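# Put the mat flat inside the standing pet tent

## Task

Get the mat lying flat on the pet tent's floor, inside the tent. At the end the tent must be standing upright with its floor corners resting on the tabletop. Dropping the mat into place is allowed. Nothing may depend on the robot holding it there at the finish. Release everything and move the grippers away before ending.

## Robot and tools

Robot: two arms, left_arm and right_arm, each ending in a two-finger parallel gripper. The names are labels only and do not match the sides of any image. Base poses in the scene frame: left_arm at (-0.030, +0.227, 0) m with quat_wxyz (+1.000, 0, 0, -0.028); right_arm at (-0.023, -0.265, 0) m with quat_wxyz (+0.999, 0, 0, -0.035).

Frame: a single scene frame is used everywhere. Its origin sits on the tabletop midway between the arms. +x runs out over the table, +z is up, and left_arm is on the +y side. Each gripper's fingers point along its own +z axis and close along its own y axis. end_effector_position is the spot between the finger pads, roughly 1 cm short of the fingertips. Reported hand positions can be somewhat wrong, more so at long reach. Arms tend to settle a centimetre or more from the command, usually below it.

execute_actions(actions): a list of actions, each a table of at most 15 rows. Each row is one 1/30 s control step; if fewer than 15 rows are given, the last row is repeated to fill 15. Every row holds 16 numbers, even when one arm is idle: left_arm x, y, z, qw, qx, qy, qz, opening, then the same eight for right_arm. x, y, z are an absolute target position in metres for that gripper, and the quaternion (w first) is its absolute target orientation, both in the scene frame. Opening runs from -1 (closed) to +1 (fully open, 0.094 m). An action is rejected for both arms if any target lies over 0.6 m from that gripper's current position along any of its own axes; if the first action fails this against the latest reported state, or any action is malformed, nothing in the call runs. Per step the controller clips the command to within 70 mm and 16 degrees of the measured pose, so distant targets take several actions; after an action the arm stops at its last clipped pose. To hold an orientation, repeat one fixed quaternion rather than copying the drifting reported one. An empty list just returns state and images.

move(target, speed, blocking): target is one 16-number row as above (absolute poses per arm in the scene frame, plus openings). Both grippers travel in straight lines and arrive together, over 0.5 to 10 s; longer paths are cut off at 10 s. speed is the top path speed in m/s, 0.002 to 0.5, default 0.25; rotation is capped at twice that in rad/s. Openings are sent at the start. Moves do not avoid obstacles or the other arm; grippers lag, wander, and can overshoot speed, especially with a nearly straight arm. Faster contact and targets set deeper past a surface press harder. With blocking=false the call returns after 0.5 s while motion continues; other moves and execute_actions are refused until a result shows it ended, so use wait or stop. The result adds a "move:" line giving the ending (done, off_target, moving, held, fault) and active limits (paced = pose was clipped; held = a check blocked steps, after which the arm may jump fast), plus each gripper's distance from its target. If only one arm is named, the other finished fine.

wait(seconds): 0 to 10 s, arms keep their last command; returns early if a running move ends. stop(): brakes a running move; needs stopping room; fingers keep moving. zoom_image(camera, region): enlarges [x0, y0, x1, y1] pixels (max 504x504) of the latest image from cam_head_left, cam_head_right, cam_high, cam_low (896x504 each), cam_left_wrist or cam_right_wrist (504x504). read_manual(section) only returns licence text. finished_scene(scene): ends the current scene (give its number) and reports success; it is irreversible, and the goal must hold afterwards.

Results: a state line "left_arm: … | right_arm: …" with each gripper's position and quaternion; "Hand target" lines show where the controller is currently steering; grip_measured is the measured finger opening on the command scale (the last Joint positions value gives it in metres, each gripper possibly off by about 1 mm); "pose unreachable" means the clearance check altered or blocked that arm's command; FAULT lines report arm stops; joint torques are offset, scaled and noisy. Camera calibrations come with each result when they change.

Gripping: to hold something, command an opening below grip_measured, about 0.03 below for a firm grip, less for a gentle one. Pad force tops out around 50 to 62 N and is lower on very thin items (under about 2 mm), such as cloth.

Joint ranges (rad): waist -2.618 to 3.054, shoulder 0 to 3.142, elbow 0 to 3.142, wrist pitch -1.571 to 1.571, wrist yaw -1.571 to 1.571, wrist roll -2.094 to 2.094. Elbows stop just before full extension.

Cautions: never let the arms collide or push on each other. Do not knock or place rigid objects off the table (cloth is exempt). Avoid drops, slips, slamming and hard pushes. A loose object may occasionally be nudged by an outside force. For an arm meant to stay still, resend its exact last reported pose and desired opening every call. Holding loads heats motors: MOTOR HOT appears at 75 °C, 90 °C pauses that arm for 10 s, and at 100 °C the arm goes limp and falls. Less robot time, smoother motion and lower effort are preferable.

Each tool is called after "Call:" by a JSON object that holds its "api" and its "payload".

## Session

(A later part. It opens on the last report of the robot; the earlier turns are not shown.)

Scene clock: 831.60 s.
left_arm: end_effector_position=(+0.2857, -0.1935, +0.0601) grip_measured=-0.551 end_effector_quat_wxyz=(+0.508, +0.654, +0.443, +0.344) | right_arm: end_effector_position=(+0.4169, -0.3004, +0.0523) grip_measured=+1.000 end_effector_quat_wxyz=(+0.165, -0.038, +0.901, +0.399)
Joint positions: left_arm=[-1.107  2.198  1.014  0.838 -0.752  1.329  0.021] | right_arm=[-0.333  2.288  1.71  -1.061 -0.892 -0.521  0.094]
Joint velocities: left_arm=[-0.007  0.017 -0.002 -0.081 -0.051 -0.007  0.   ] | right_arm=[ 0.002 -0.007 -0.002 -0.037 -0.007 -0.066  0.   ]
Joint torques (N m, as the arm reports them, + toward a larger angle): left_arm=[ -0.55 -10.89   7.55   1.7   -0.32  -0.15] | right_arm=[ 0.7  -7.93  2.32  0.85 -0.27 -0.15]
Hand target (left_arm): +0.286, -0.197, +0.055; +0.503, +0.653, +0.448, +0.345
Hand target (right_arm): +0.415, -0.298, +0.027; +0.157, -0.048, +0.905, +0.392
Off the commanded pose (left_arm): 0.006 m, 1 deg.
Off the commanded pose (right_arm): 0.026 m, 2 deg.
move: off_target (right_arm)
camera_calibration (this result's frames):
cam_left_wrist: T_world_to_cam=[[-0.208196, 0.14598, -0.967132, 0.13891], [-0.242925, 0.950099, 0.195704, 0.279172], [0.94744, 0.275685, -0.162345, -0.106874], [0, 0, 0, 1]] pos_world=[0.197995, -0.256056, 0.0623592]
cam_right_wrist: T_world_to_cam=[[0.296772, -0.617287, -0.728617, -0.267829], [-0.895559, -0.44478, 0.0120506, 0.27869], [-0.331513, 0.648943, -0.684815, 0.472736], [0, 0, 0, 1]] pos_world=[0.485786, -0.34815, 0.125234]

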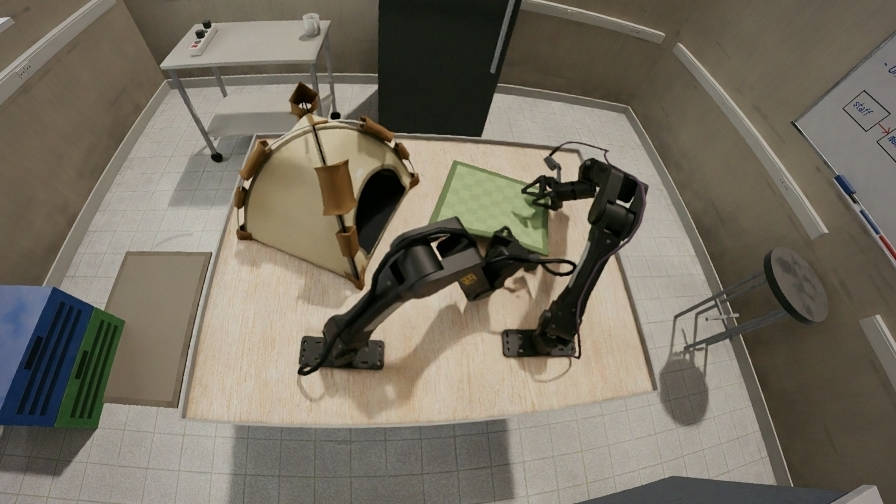

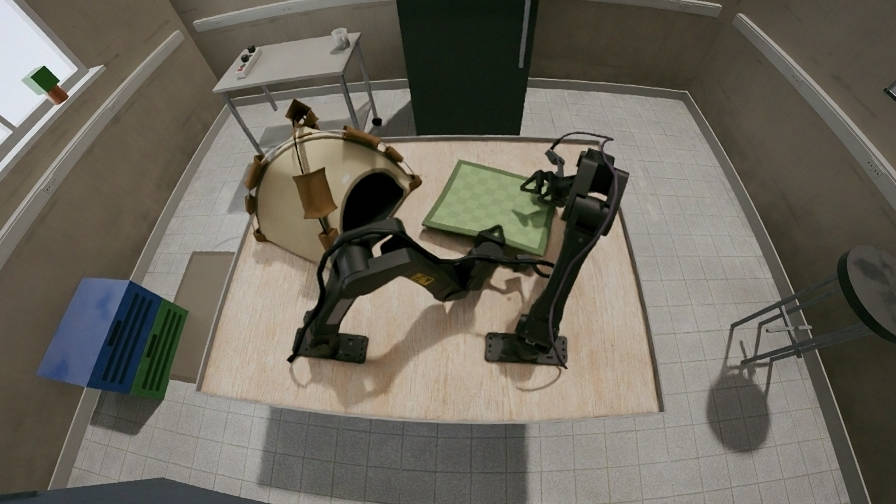

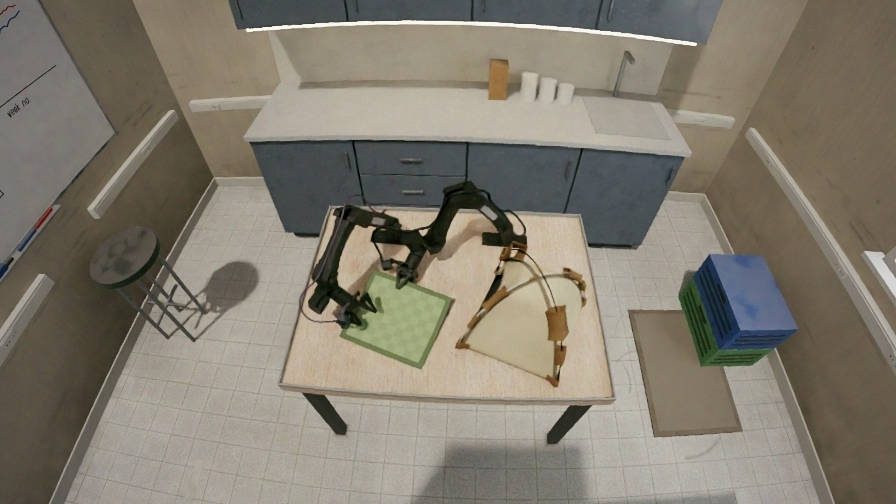

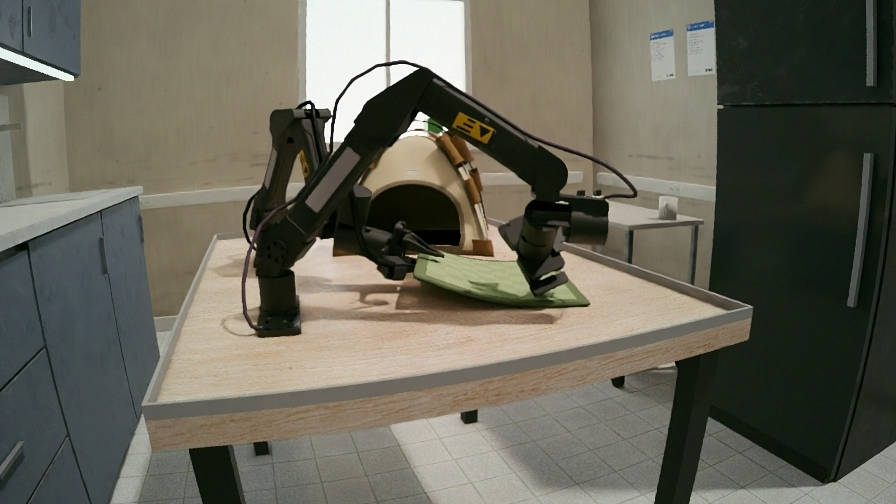

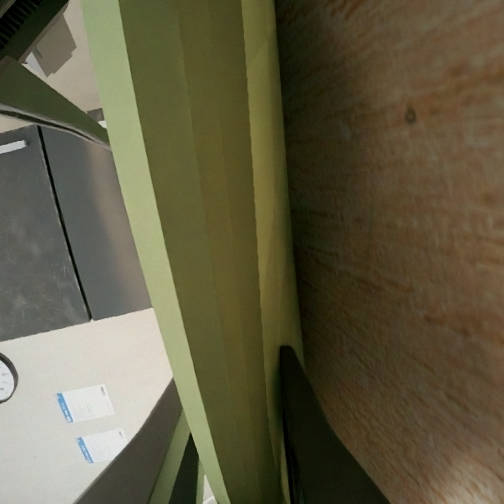

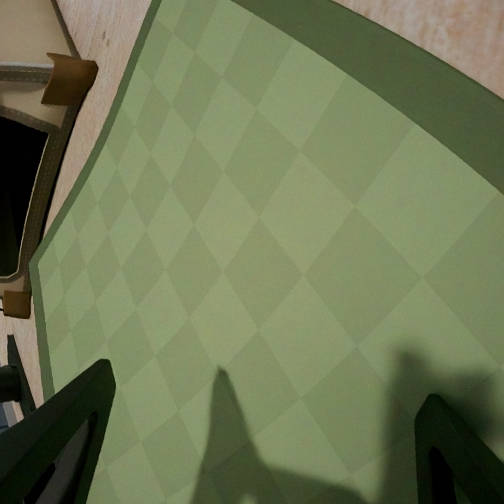

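Call:
{"api": "execute_actions", "payload": {"actions": [[[0.284,-0.197,0.055,0.5017,0.6538,0.4494,0.3448,-0.62, 0.416,-0.298,0.027,0.1583,-0.0474,0.9050,0.3918,1],[0.284,-0.197,0.056,0.5017,0.6538,0.4494,0.3448,-0.68, 0.416,-0.298,0.027,0.1583,-0.0474,0.9050,0.3918,1],[0.284,-0.197,0.057,0.5017,0.6538,0.4494,0.3448,-0.74, 0.416,-0.298,0.027,0.1583,-0.0474,0.9050,0.3918,1],[0.284,-0.197,0.058,0.5017,0.6538,0.4494,0.3448,-0.79, 0.416,-0.298,0.027,0.1583,-0.0474,0.9050,0.3918,1],[0.284,-0.197,0.059,0.5017,0.6538,0.4494,0.3448,-0.83, 0.416,-0.298,0.027,0.1583,-0.0474,0.9050,0.3918,1],[0.285,-0.197,0.060,0.5017,0.6538,0.4494,0.3448,-0.86, 0.416,-0.298,0.027,0.1583,-0.0474,0.9050,0.3918,1],[0.285,-0.197,0.060,0.5017,0.6538,0.4494,0.3448,-0.89, 0.416,-0.298,0.027,0.1583,-0.0474,0.9050,0.3918,1],[0.285,-0.197,0.060,0.5017,0.6538,0.4494,0.3448,-0.915, 0.416,-0.298,0.027,0.1583,-0.0474,0.9050,0.3918,1]],
[[0.286,-0.197,0.061,0.5073,0.6493,0.4463,0.3487,-0.915, 0.416,-0.298,0.027,0.1583,-0.0474,0.9050,0.3918,1],[0.2865,-0.197,0.062,0.5129,0.6448,0.4432,0.3525,-0.915, 0.416,-0.298,0.027,0.1583,-0.0474,0.9050,0.3918,1],[0.287,-0.1975,0.063,0.5185,0.6403,0.4401,0.3564,-0.915, 0.416,-0.298,0.027,0.1583,-0.0474,0.9050,0.3918,1],[0.288,-0.198,0.064,0.5241,0.6358,0.4370,0.3602,-0.915, 0.416,-0.298,0.027,0.1583,-0.0474,0.9050,0.3918,1],[0.289,-0.198,0.065,0.5297,0.6313,0.4339,0.3641,-0.915, 0.416,-0.298,0.027,0.1583,-0.0474,0.9050,0.3918,1],[0.290,-0.1985,0.066,0.5351,0.6266,0.4306,0.3678,-0.915, 0.416,-0.298,0.027,0.1583,-0.0474,0.9050,0.3918,1],[0.291,-0.199,0.067,0.5405,0.6218,0.4274,0.3715,-0.915, 0.416,-0.298,0.027,0.1583,-0.0474,0.9050,0.3918,1],[0.292,-0.199,0.068,0.5460,0.6171,0.4241,0.3753,-0.915, 0.416,-0.298,0.027,0.1583,-0.0474,0.9050,0.3918,1],[0.293,-0.1995,0.069,0.5514,0.6123,0.4209,0.3790,-0.915, 0.416,-0.298,0.027,0.1583,-0.0474,0.9050,0.3918,1],[0.294,-0.200,0.070,0.5568,0.6076,0.4176,0.3827,-0.915, 0.416,-0.298,0.027,0.1583,-0.0474,0.9050,0.3918,1],[0.295,-0.200,0.070,0.5620,0.6026,0.4142,0.3863,-0.915, 0.416,-0.298,0.027,0.1583,-0.0474,0.9050,0.3918,1],[0.296,-0.2005,0.070,0.5672,0.5976,0.4108,0.3898,-0.915, 0.416,-0.298,0.027,0.1583,-0.0474,0.9050,0.3918,1],[0.297,-0.201,0.070,0.5723,0.5927,0.4073,0.3934,-0.915, 0.416,-0.298,0.027,0.1583,-0.0474,0.9050,0.3918,1],[0.298,-0.201,0.070,0.5775,0.5877,0.4039,0.3969,-0.915, 0.416,-0.298,0.027,0.1583,-0.0474,0.9050,0.3918,1],[0.299,-0.2015,0.070,0.5827,0.5827,0.4005,0.4005,-0.915, 0.416,-0.298,0.027,0.1583,-0.0474,0.9050,0.3918,1]],
[[0.301,-0.202,0.070,0.5827,0.5827,0.4005,0.4005,-0.915, 0.416,-0.298,0.027,0.1583,-0.0474,0.9050,0.3918,1],[0.303,-0.203,0.070,0.5827,0.5827,0.4005,0.4005,-0.915, 0.416,-0.298,0.027,0.1583,-0.0474,0.9050,0.3918,1],[0.305,-0.2035,0.069,0.5827,0.5827,0.4005,0.4005,-0.915, 0.416,-0.298,0.027,0.1583,-0.0474,0.9050,0.3918,1],[0.307,-0.204,0.069,0.5827,0.5827,0.4005,0.4005,-0.915, 0.416,-0.298,0.027,0.1583,-0.0474,0.9050,0.3918,1],[0.309,-0.205,0.068,0.5827,0.5827,0.4005,0.4005,-0.915, 0.416,-0.298,0.027,0.1583,-0.0474,0.9050,0.3918,1],[0.311,-0.2055,0.068,0.5827,0.5827,0.4005,0.4005,-0.915, 0.416,-0.298,0.027,0.1583,-0.0474,0.9050,0.3918,1],[0.313,-0.206,0.067,0.5827,0.5827,0.4005,0.4005,-0.915, 0.416,-0.298,0.027,0.1583,-0.0474,0.9050,0.3918,1],[0.315,-0.207,0.067,0.5827,0.5827,0.4005,0.4005,-0.915, 0.416,-0.298,0.027,0.1583,-0.0474,0.9050,0.3918,1],[0.317,-0.2075,0.066,0.5827,0.5827,0.4005,0.4005,-0.915, 0.416,-0.298,0.027,0.1583,-0.0474,0.9050,0.3918,1],[0.319,-0.208,0.066,0.5827,0.5827,0.4005,0.4005,-0.915, 0.416,-0.298,0.027,0.1583,-0.0474,0.9050,0.3918,1]]]}}

Scene clock: 858.83 s.
left_arm: end_effector_position=(+0.3142, -0.2020, +0.0735) grip_measured=-0.887 end_effector_quat_wxyz=(+0.582, +0.577, +0.408, +0.403) | right_arm: end_effector_position=(+0.4259, -0.3036, +0.0518) grip_measured=+1.000 end_effector_quat_wxyz=(+0.188, -0.053, +0.900, +0.391)
Joint positions: left_arm=[-1.07   2.413  1.103  1.312 -0.777  1.562  0.005] | right_arm=[-0.333  2.29   1.71  -1.008 -0.897 -0.529  0.094]
Joint velocities: left_arm=[ 0.012 -0.017  0.002  0.095 -0.037  0.051  0.   ] | right_arm=[ 0.002 -0.027 -0.022  0.066  0.022  0.051  0.   ]
Joint torques (N m, as the arm reports them, + toward a larger angle): left_arm=[  0.78 -11.17   6.86   1.79   0.2    0.02] | right_arm=[ 0.63 -8.27  2.53  0.38 -0.21 -0.04]
Hand target (left_arm): +0.318, -0.207, +0.066; +0.583, +0.583, +0.402, +0.399
Hand target (right_arm): +0.415, -0.298, +0.028; +0.158, -0.048, +0.905, +0.392
Off the commanded pose (left_arm): 0.011 m, 1 deg.
Off the commanded pose (right_arm): 0.027 m, 4 deg.
camera_calibration (this result's frames):
cam_left_wrist: T_world_to_cam=[[0.0175707, 0.0449034, -0.998837, 0.069929], [-0.301381, 0.952765, 0.0375306, 0.322063], [0.953342, 0.300371, 0.0302738, -0.140409], [0, 0, 0, 1]] pos_world=[0.229693, -0.267816, 0.0620112]
cam_right_wrist: T_world_to_cam=[[0.33926, -0.62844, -0.699975, -0.295825], [-0.892831, -0.449442, -0.029222, 0.284875], [-0.296234, 0.634874, -0.713569, 0.459668], [0, 0, 0, 1]] pos_world=[0.490877, -0.349704, 0.12926]

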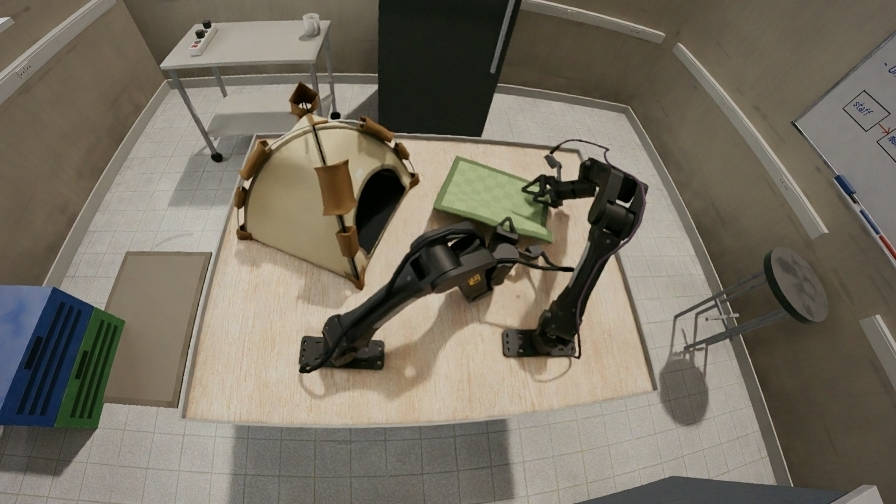

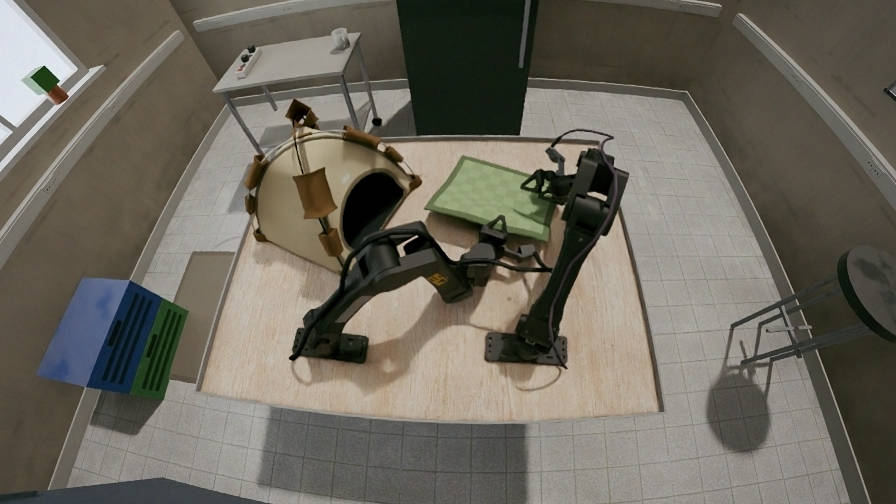

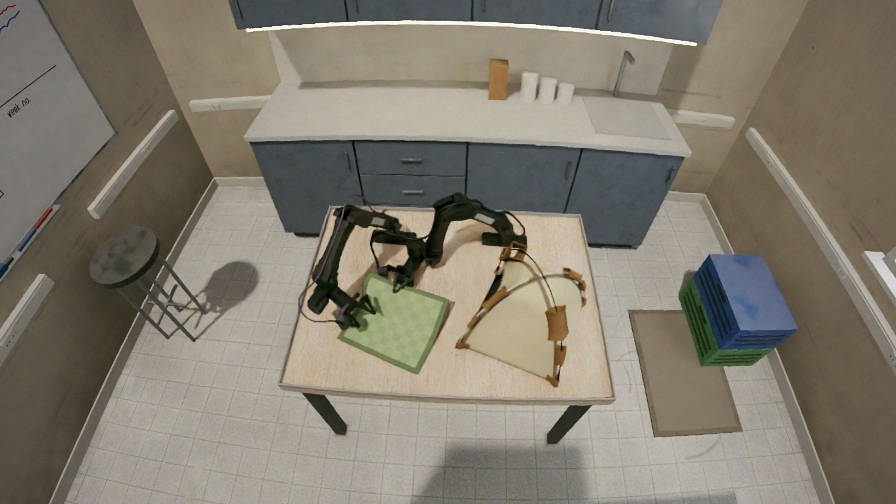

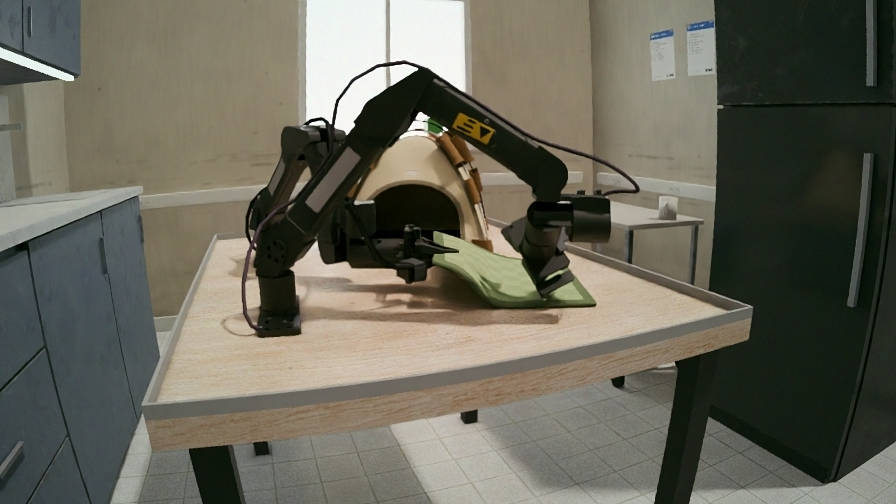

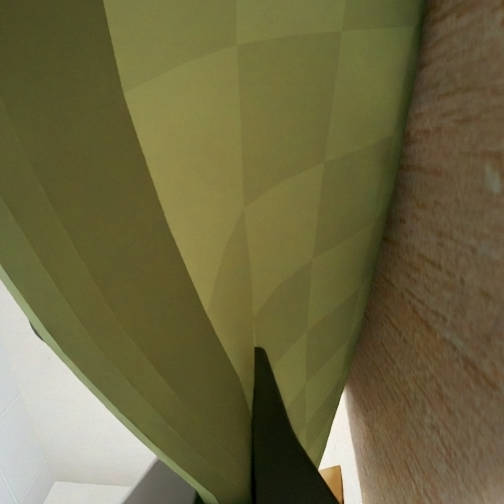

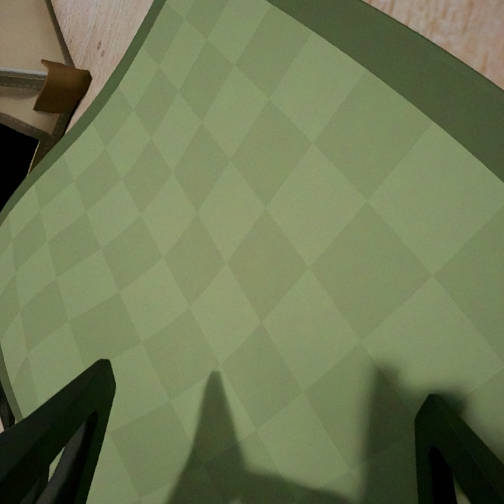

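Call:
{"api": "move", "payload": {"target": [0.298,-0.198,0.075,0.5827,0.5827,0.4005,0.4005,-0.915, 0.28,-0.41,0.11,0.4619,-0.3314,0.8001,0.1913,0.2], "speed": 0.25}}

Scene clock: 931.83 s.
left_arm: end_effector_position=(+0.3032, -0.2000, +0.0634) grip_measured=-0.887 end_effector_quat_wxyz=(+0.574, +0.592, +0.399, +0.402) | right_arm: end_effector_position=(+0.2805, -0.4118, +0.1019) grip_measured=+0.202 end_effector_quat_wxyz=(+0.448, -0.337, +0.806, +0.187)
Joint positions: left_arm=[-1.087  2.413  1.064  1.323 -0.775  1.57   0.005] | right_arm=[-0.845  1.908  1.247 -1.124 -1.    -1.825  0.056]
Joint velocities: left_arm=[ 0.007 -0.012 -0.012 -0.007 -0.022  0.051 -0.   ] | right_arm=[ 0.002 -0.012 -0.002 -0.066  0.007 -0.007  0.001]
Joint torques (N m, as the arm reports them, + toward a larger angle): left_arm=[ -0.79 -15.74   2.42   2.05  -0.16   0.04] | right_arm=[-0.67 -7.65  5.54 -0.34 -0.81 -0.08]
Hand target (left_arm): +0.298, -0.198, +0.075; +0.583, +0.583, +0.401, +0.401
Hand target (right_arm): +0.281, -0.412, +0.110; +0.460, -0.331, +0.801, +0.191
Off the commanded pose (left_arm): 0.013 m, 1 deg.
Off the commanded pose (right_arm): 0.008 m, 2 deg.
move: off_target (left_arm)
camera_calibration (this result's frames):
cam_left_wrist: T_world_to_cam=[[0.00989302, 0.0776696, -0.99693, 0.0687118], [-0.282984, 0.95644, 0.0717069, 0.310173], [0.959074, 0.281406, 0.0314413, -0.135781], [0, 0, 0, 1]] pos_world=[0.217318, -0.263789, 0.0505284]
cam_right_wrist: T_world_to_cam=[[0.786346, -0.617318, 0.0240786, -0.474054], [-0.561701, -0.73064, -0.388146, -0.0641979], [0.257202, 0.291692, -0.921283, 0.245677], [0, 0, 0, 1]] pos_world=[0.273522, -0.41121, 0.212835]

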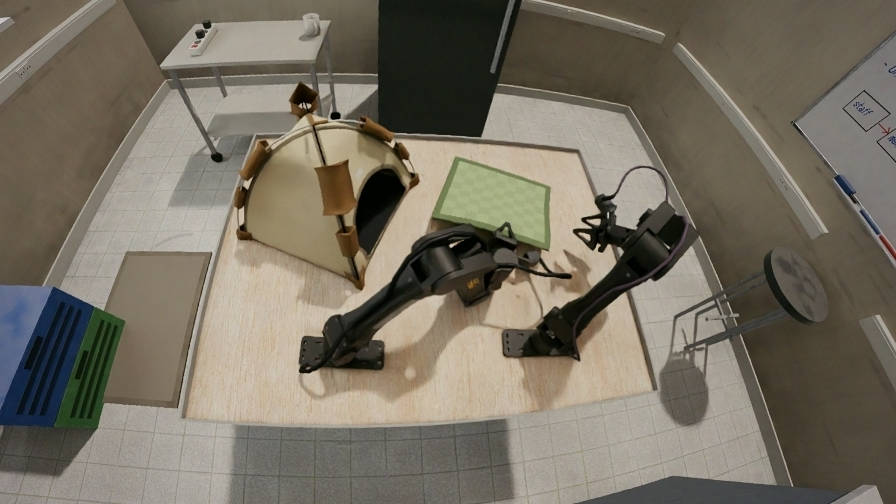

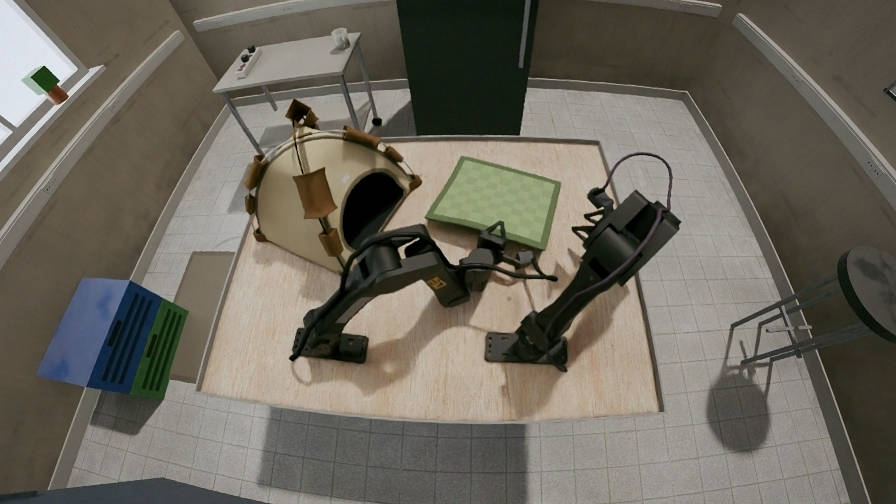

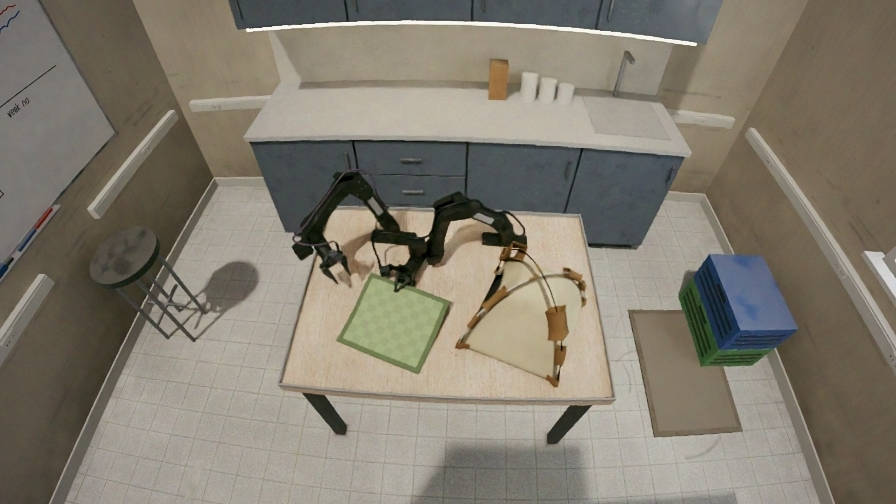

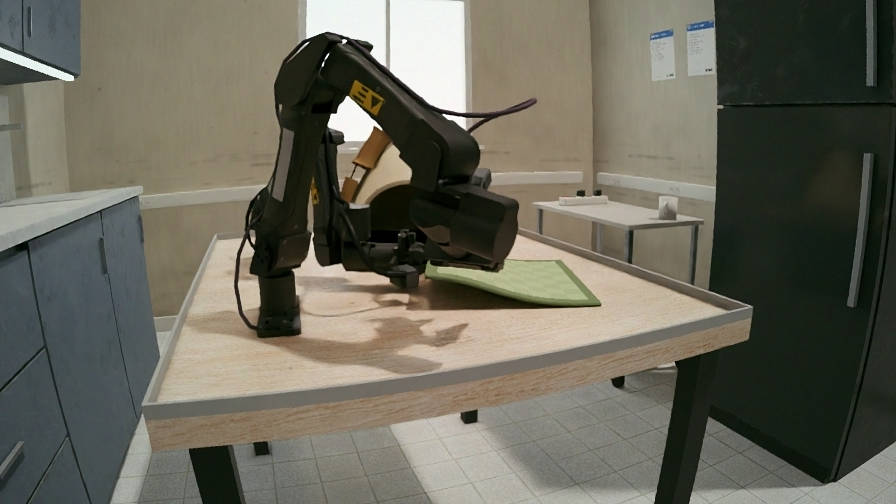

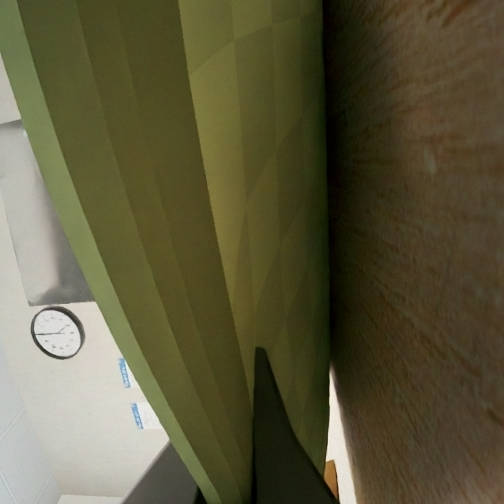

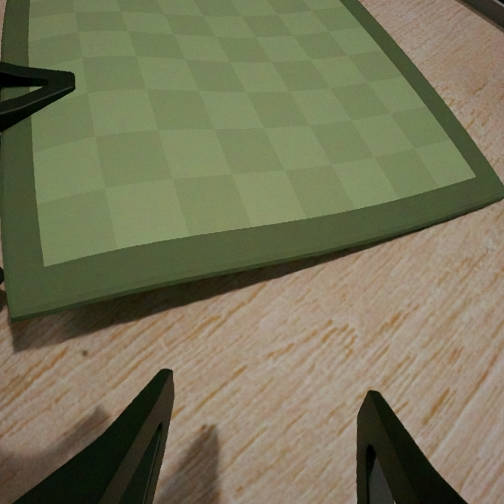

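Call:
{"api": "execute_actions", "payload": {"actions": []}}

Scene clock: 948.70 s.
left_arm: end_effector_position=(+0.3032, -0.2000, +0.0634) grip_measured=-0.887 end_effector_quat_wxyz=(+0.574, +0.592, +0.399, +0.402) | right_arm: end_effector_position=(+0.2802, -0.4115, +0.1020) grip_measured=+0.202 end_effector_quat_wxyz=(+0.448, -0.338, +0.806, +0.187)
Joint positions: left_arm=[-1.087  2.413  1.064  1.323 -0.775  1.57   0.005] | right_arm=[-0.845  1.908  1.247 -1.127 -1.    -1.829  0.056]
Joint velocities: left_arm=[-0.012  0.012  0.012 -0.007 -0.022 -0.051 -0.   ] | right_arm=[ 0.007 -0.007 -0.002 -0.037 -0.022  0.022  0.   ]
Joint torques (N m, as the arm reports them, + toward a larger angle): left_arm=[ -0.78 -15.67   2.45   2.09  -0.15  -0.01] | right_arm=[-0.64 -7.61  5.54 -0.33 -0.8  -0.06]
Hand target (left_arm): +0.298, -0.198, +0.075; +0.583, +0.583, +0.401, +0.401
Hand target (right_arm): +0.281, -0.412, +0.110; +0.460, -0.331, +0.801, +0.191
Off the commanded pose (left_arm): 0.013 m, 1 deg.
Off the commanded pose (right_arm): 0.008 m, 2 deg.
camera_calibration (this result's frames):
cam_left_wrist: T_world_to_cam=[[0.00989302, 0.0776696, -0.99693, 0.0687118], [-0.282984, 0.95644, 0.0717069, 0.310173], [0.959074, 0.281406, 0.0314413, -0.135781], [0, 0, 0, 1]] pos_world=[0.217318, -0.263789, 0.0505284]
cam_right_wrist: T_world_to_cam=[[0.787689, -0.615564, 0.0250317, -0.473388], [-0.559727, -0.732032, -0.388374, -0.0651603], [0.257393, 0.291907, -0.921162, 0.245756], [0, 0, 0, 1]] pos_world=[0.273155, -0.410838, 0.212924]

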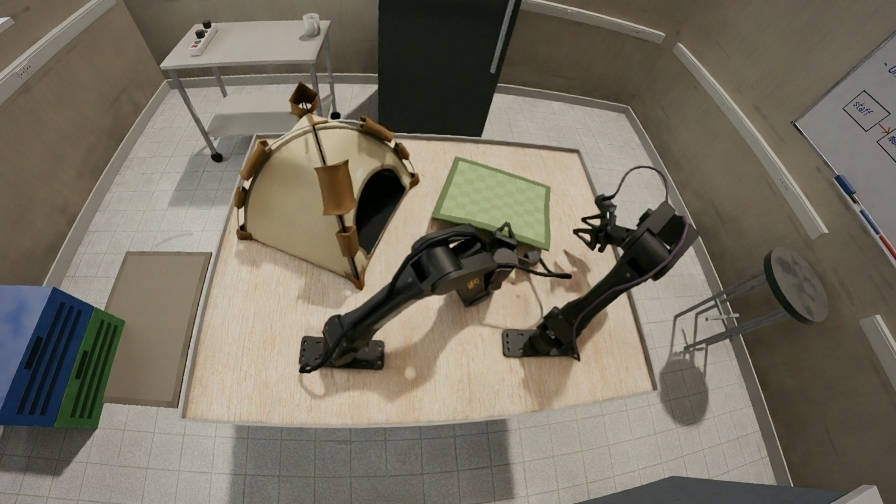

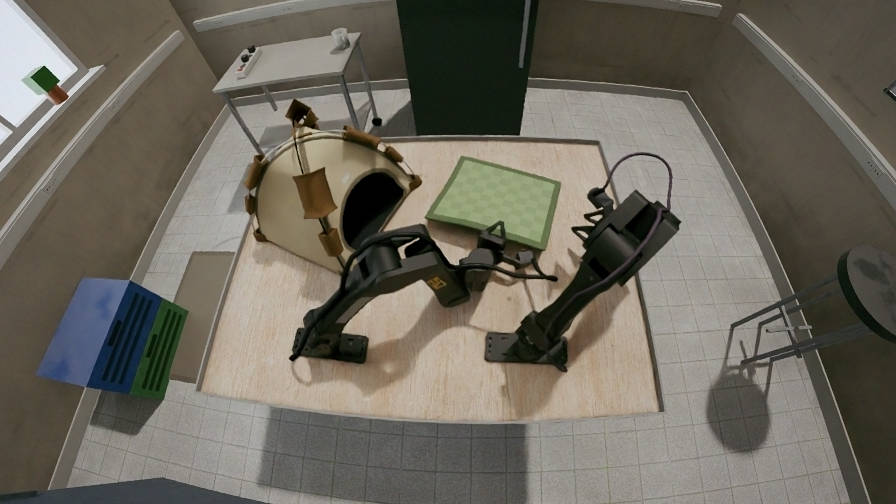

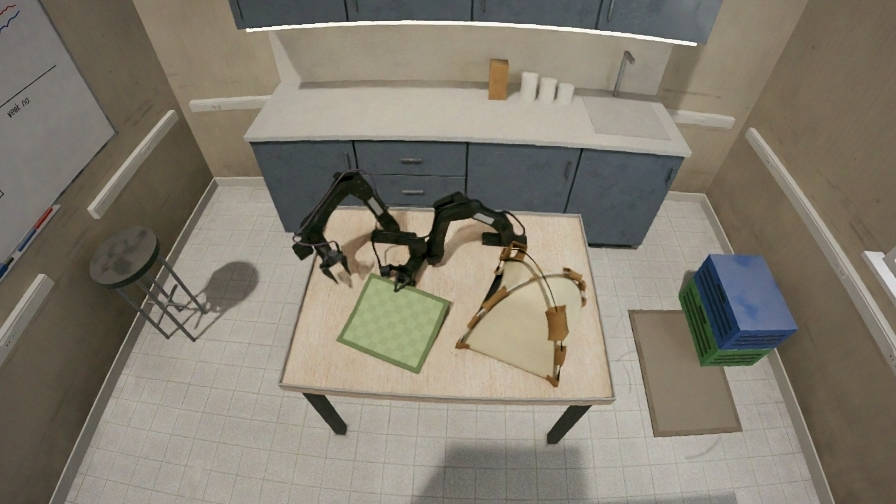

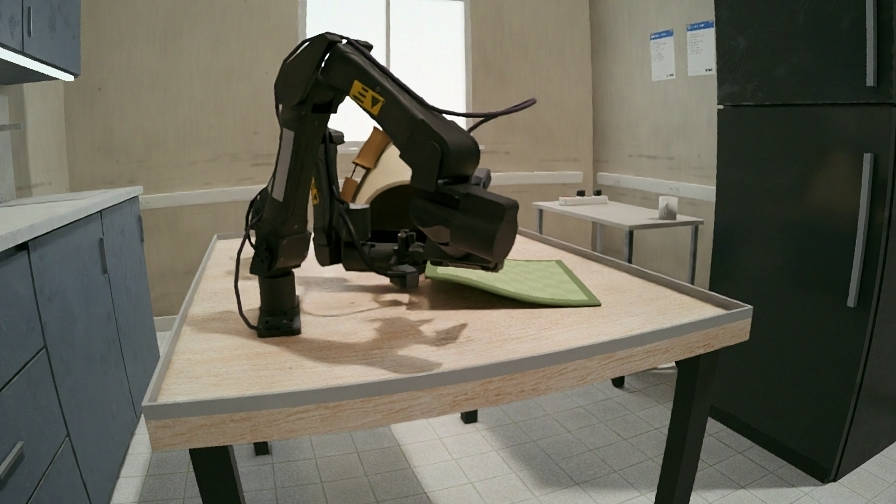

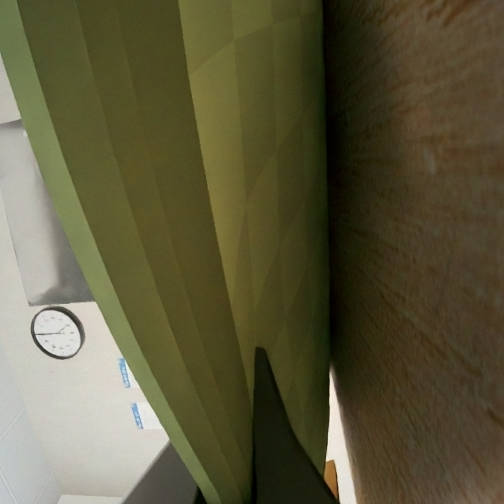

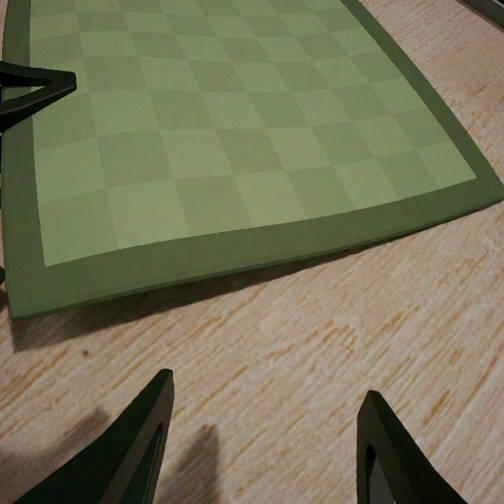

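Call:
{"api": "move", "payload": {"target": [0.30,-0.16,0.235,0.6533,0.6533,0.2706,0.2706,-0.915,0.26,-0.43,0.11,0.4619,-0.3314,0.8001,0.1913,0.2], "speed": 0.12}}

Scene clock: 960.47 s.
left_arm: end_effector_position=(+0.3005, -0.1644, +0.2254) grip_measured=-0.887 end_effector_quat_wxyz=(+0.648, +0.657, +0.273, +0.272) | right_arm: end_effector_position=(+0.2581, -0.4235, +0.1027) grip_measured=+0.202 end_effector_quat_wxyz=(+0.452, -0.338, +0.802, +0.194)
Joint positions: left_arm=[-0.865  1.733  0.853  0.867 -0.142  1.574  0.005] | right_arm=[-0.926  1.944  1.278 -1.265 -0.987 -1.989  0.056]
Joint velocities: left_arm=[-0.007 -0.012  0.007 -0.007 -0.081  0.066  0.   ] | right_arm=[-0.002  0.017 -0.007 -0.022 -0.022 -0.037 -0.001]
Joint torques (N m, as the arm reports them, + toward a larger angle): left_arm=[  0.69 -11.25   6.92   1.99   0.09  -0.04] | right_arm=[-1.02 -7.    6.74 -0.6  -0.68 -0.08]
Hand target (left_arm): +0.301, -0.162, +0.233; +0.653, +0.654, +0.271, +0.270
Hand target (right_arm): +0.260, -0.430, +0.110; +0.462, -0.331, +0.800, +0.191
Off the commanded pose (left_arm): 0.011 m, 1 deg.
Off the commanded pose (right_arm): 0.010 m, 1 deg.
move: off_target (left_arm)
camera_calibration (this result's frames):
cam_left_wrist: T_world_to_cam=[[0.0353178, 0.0537509, -0.99793, 0.216135], [0.12396, 0.990606, 0.0577435, 0.150294], [0.991659, -0.125742, 0.0283231, -0.224299], [0, 0, 0, 1]] pos_world=[0.196165, -0.188703, 0.213362]
cam_right_wrist: T_world_to_cam=[[0.791227, -0.611199, 0.0198959, -0.461929], [-0.553277, -0.729344, -0.40242, -0.0851236], [0.260469, 0.307397, -0.915239, 0.260717], [0, 0, 0, 1]] pos_world=[0.250485, -0.424558, 0.213553]

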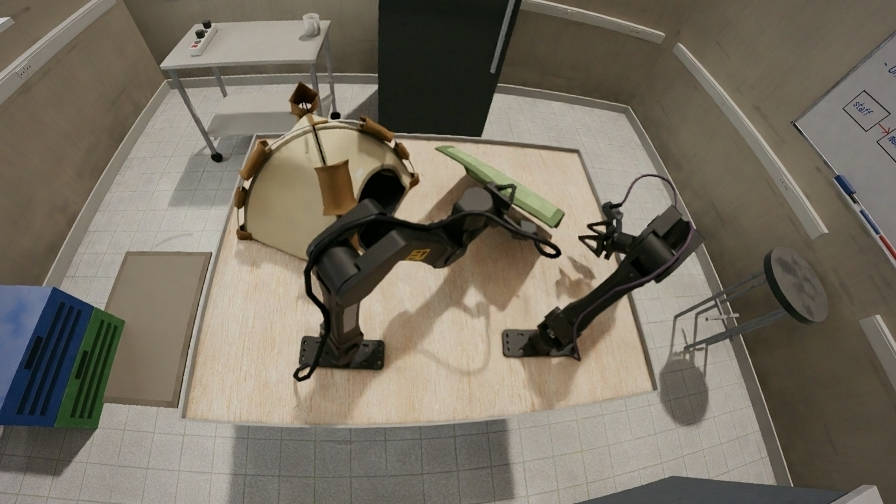

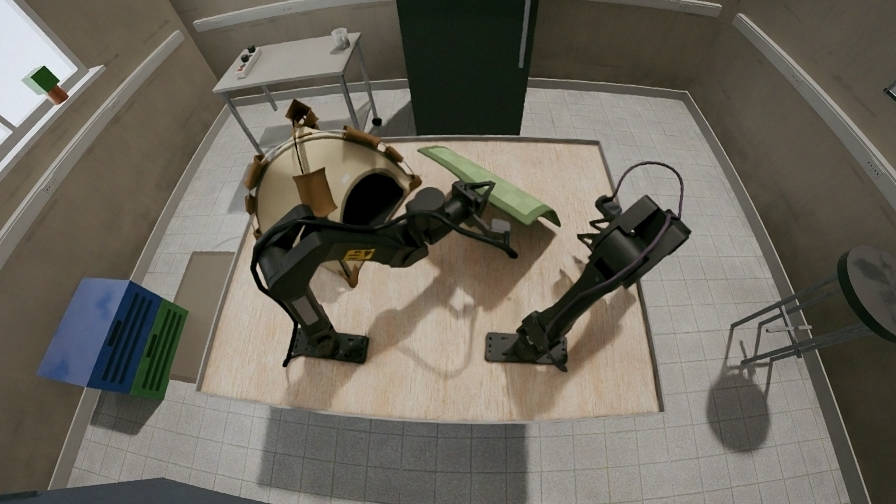

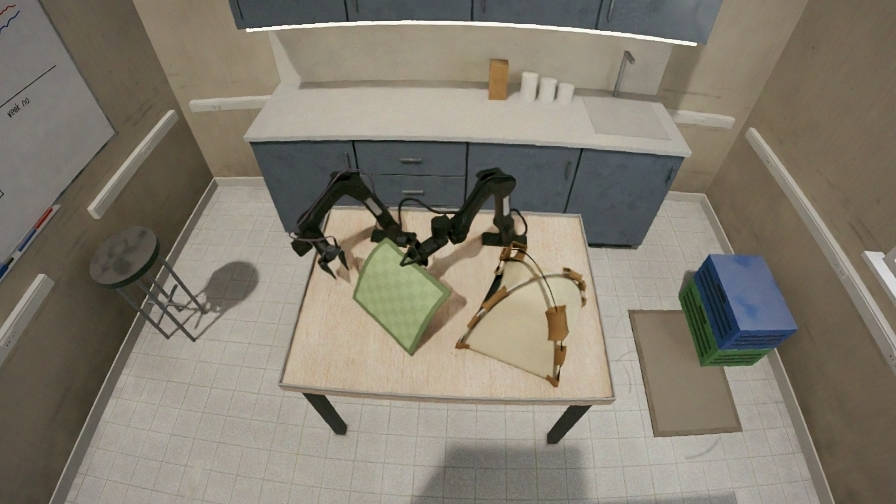

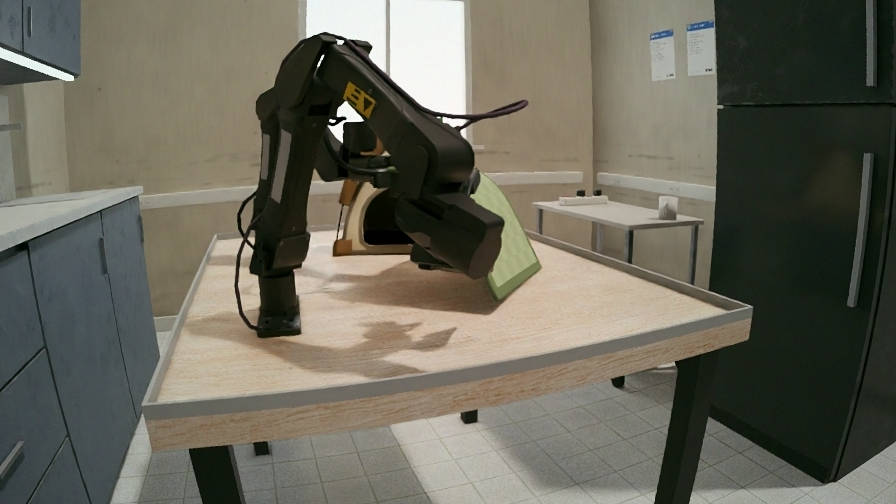

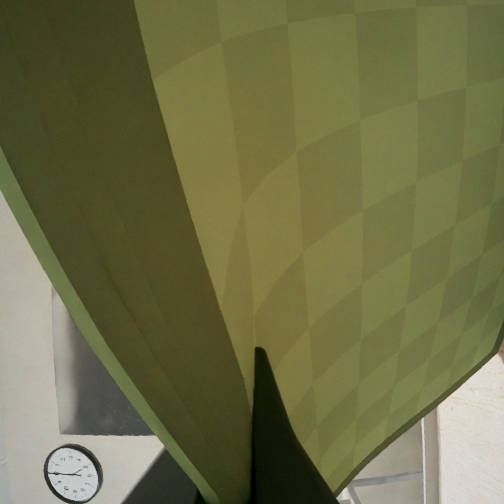

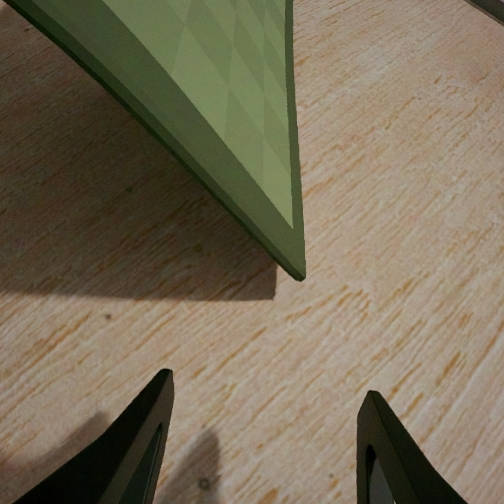

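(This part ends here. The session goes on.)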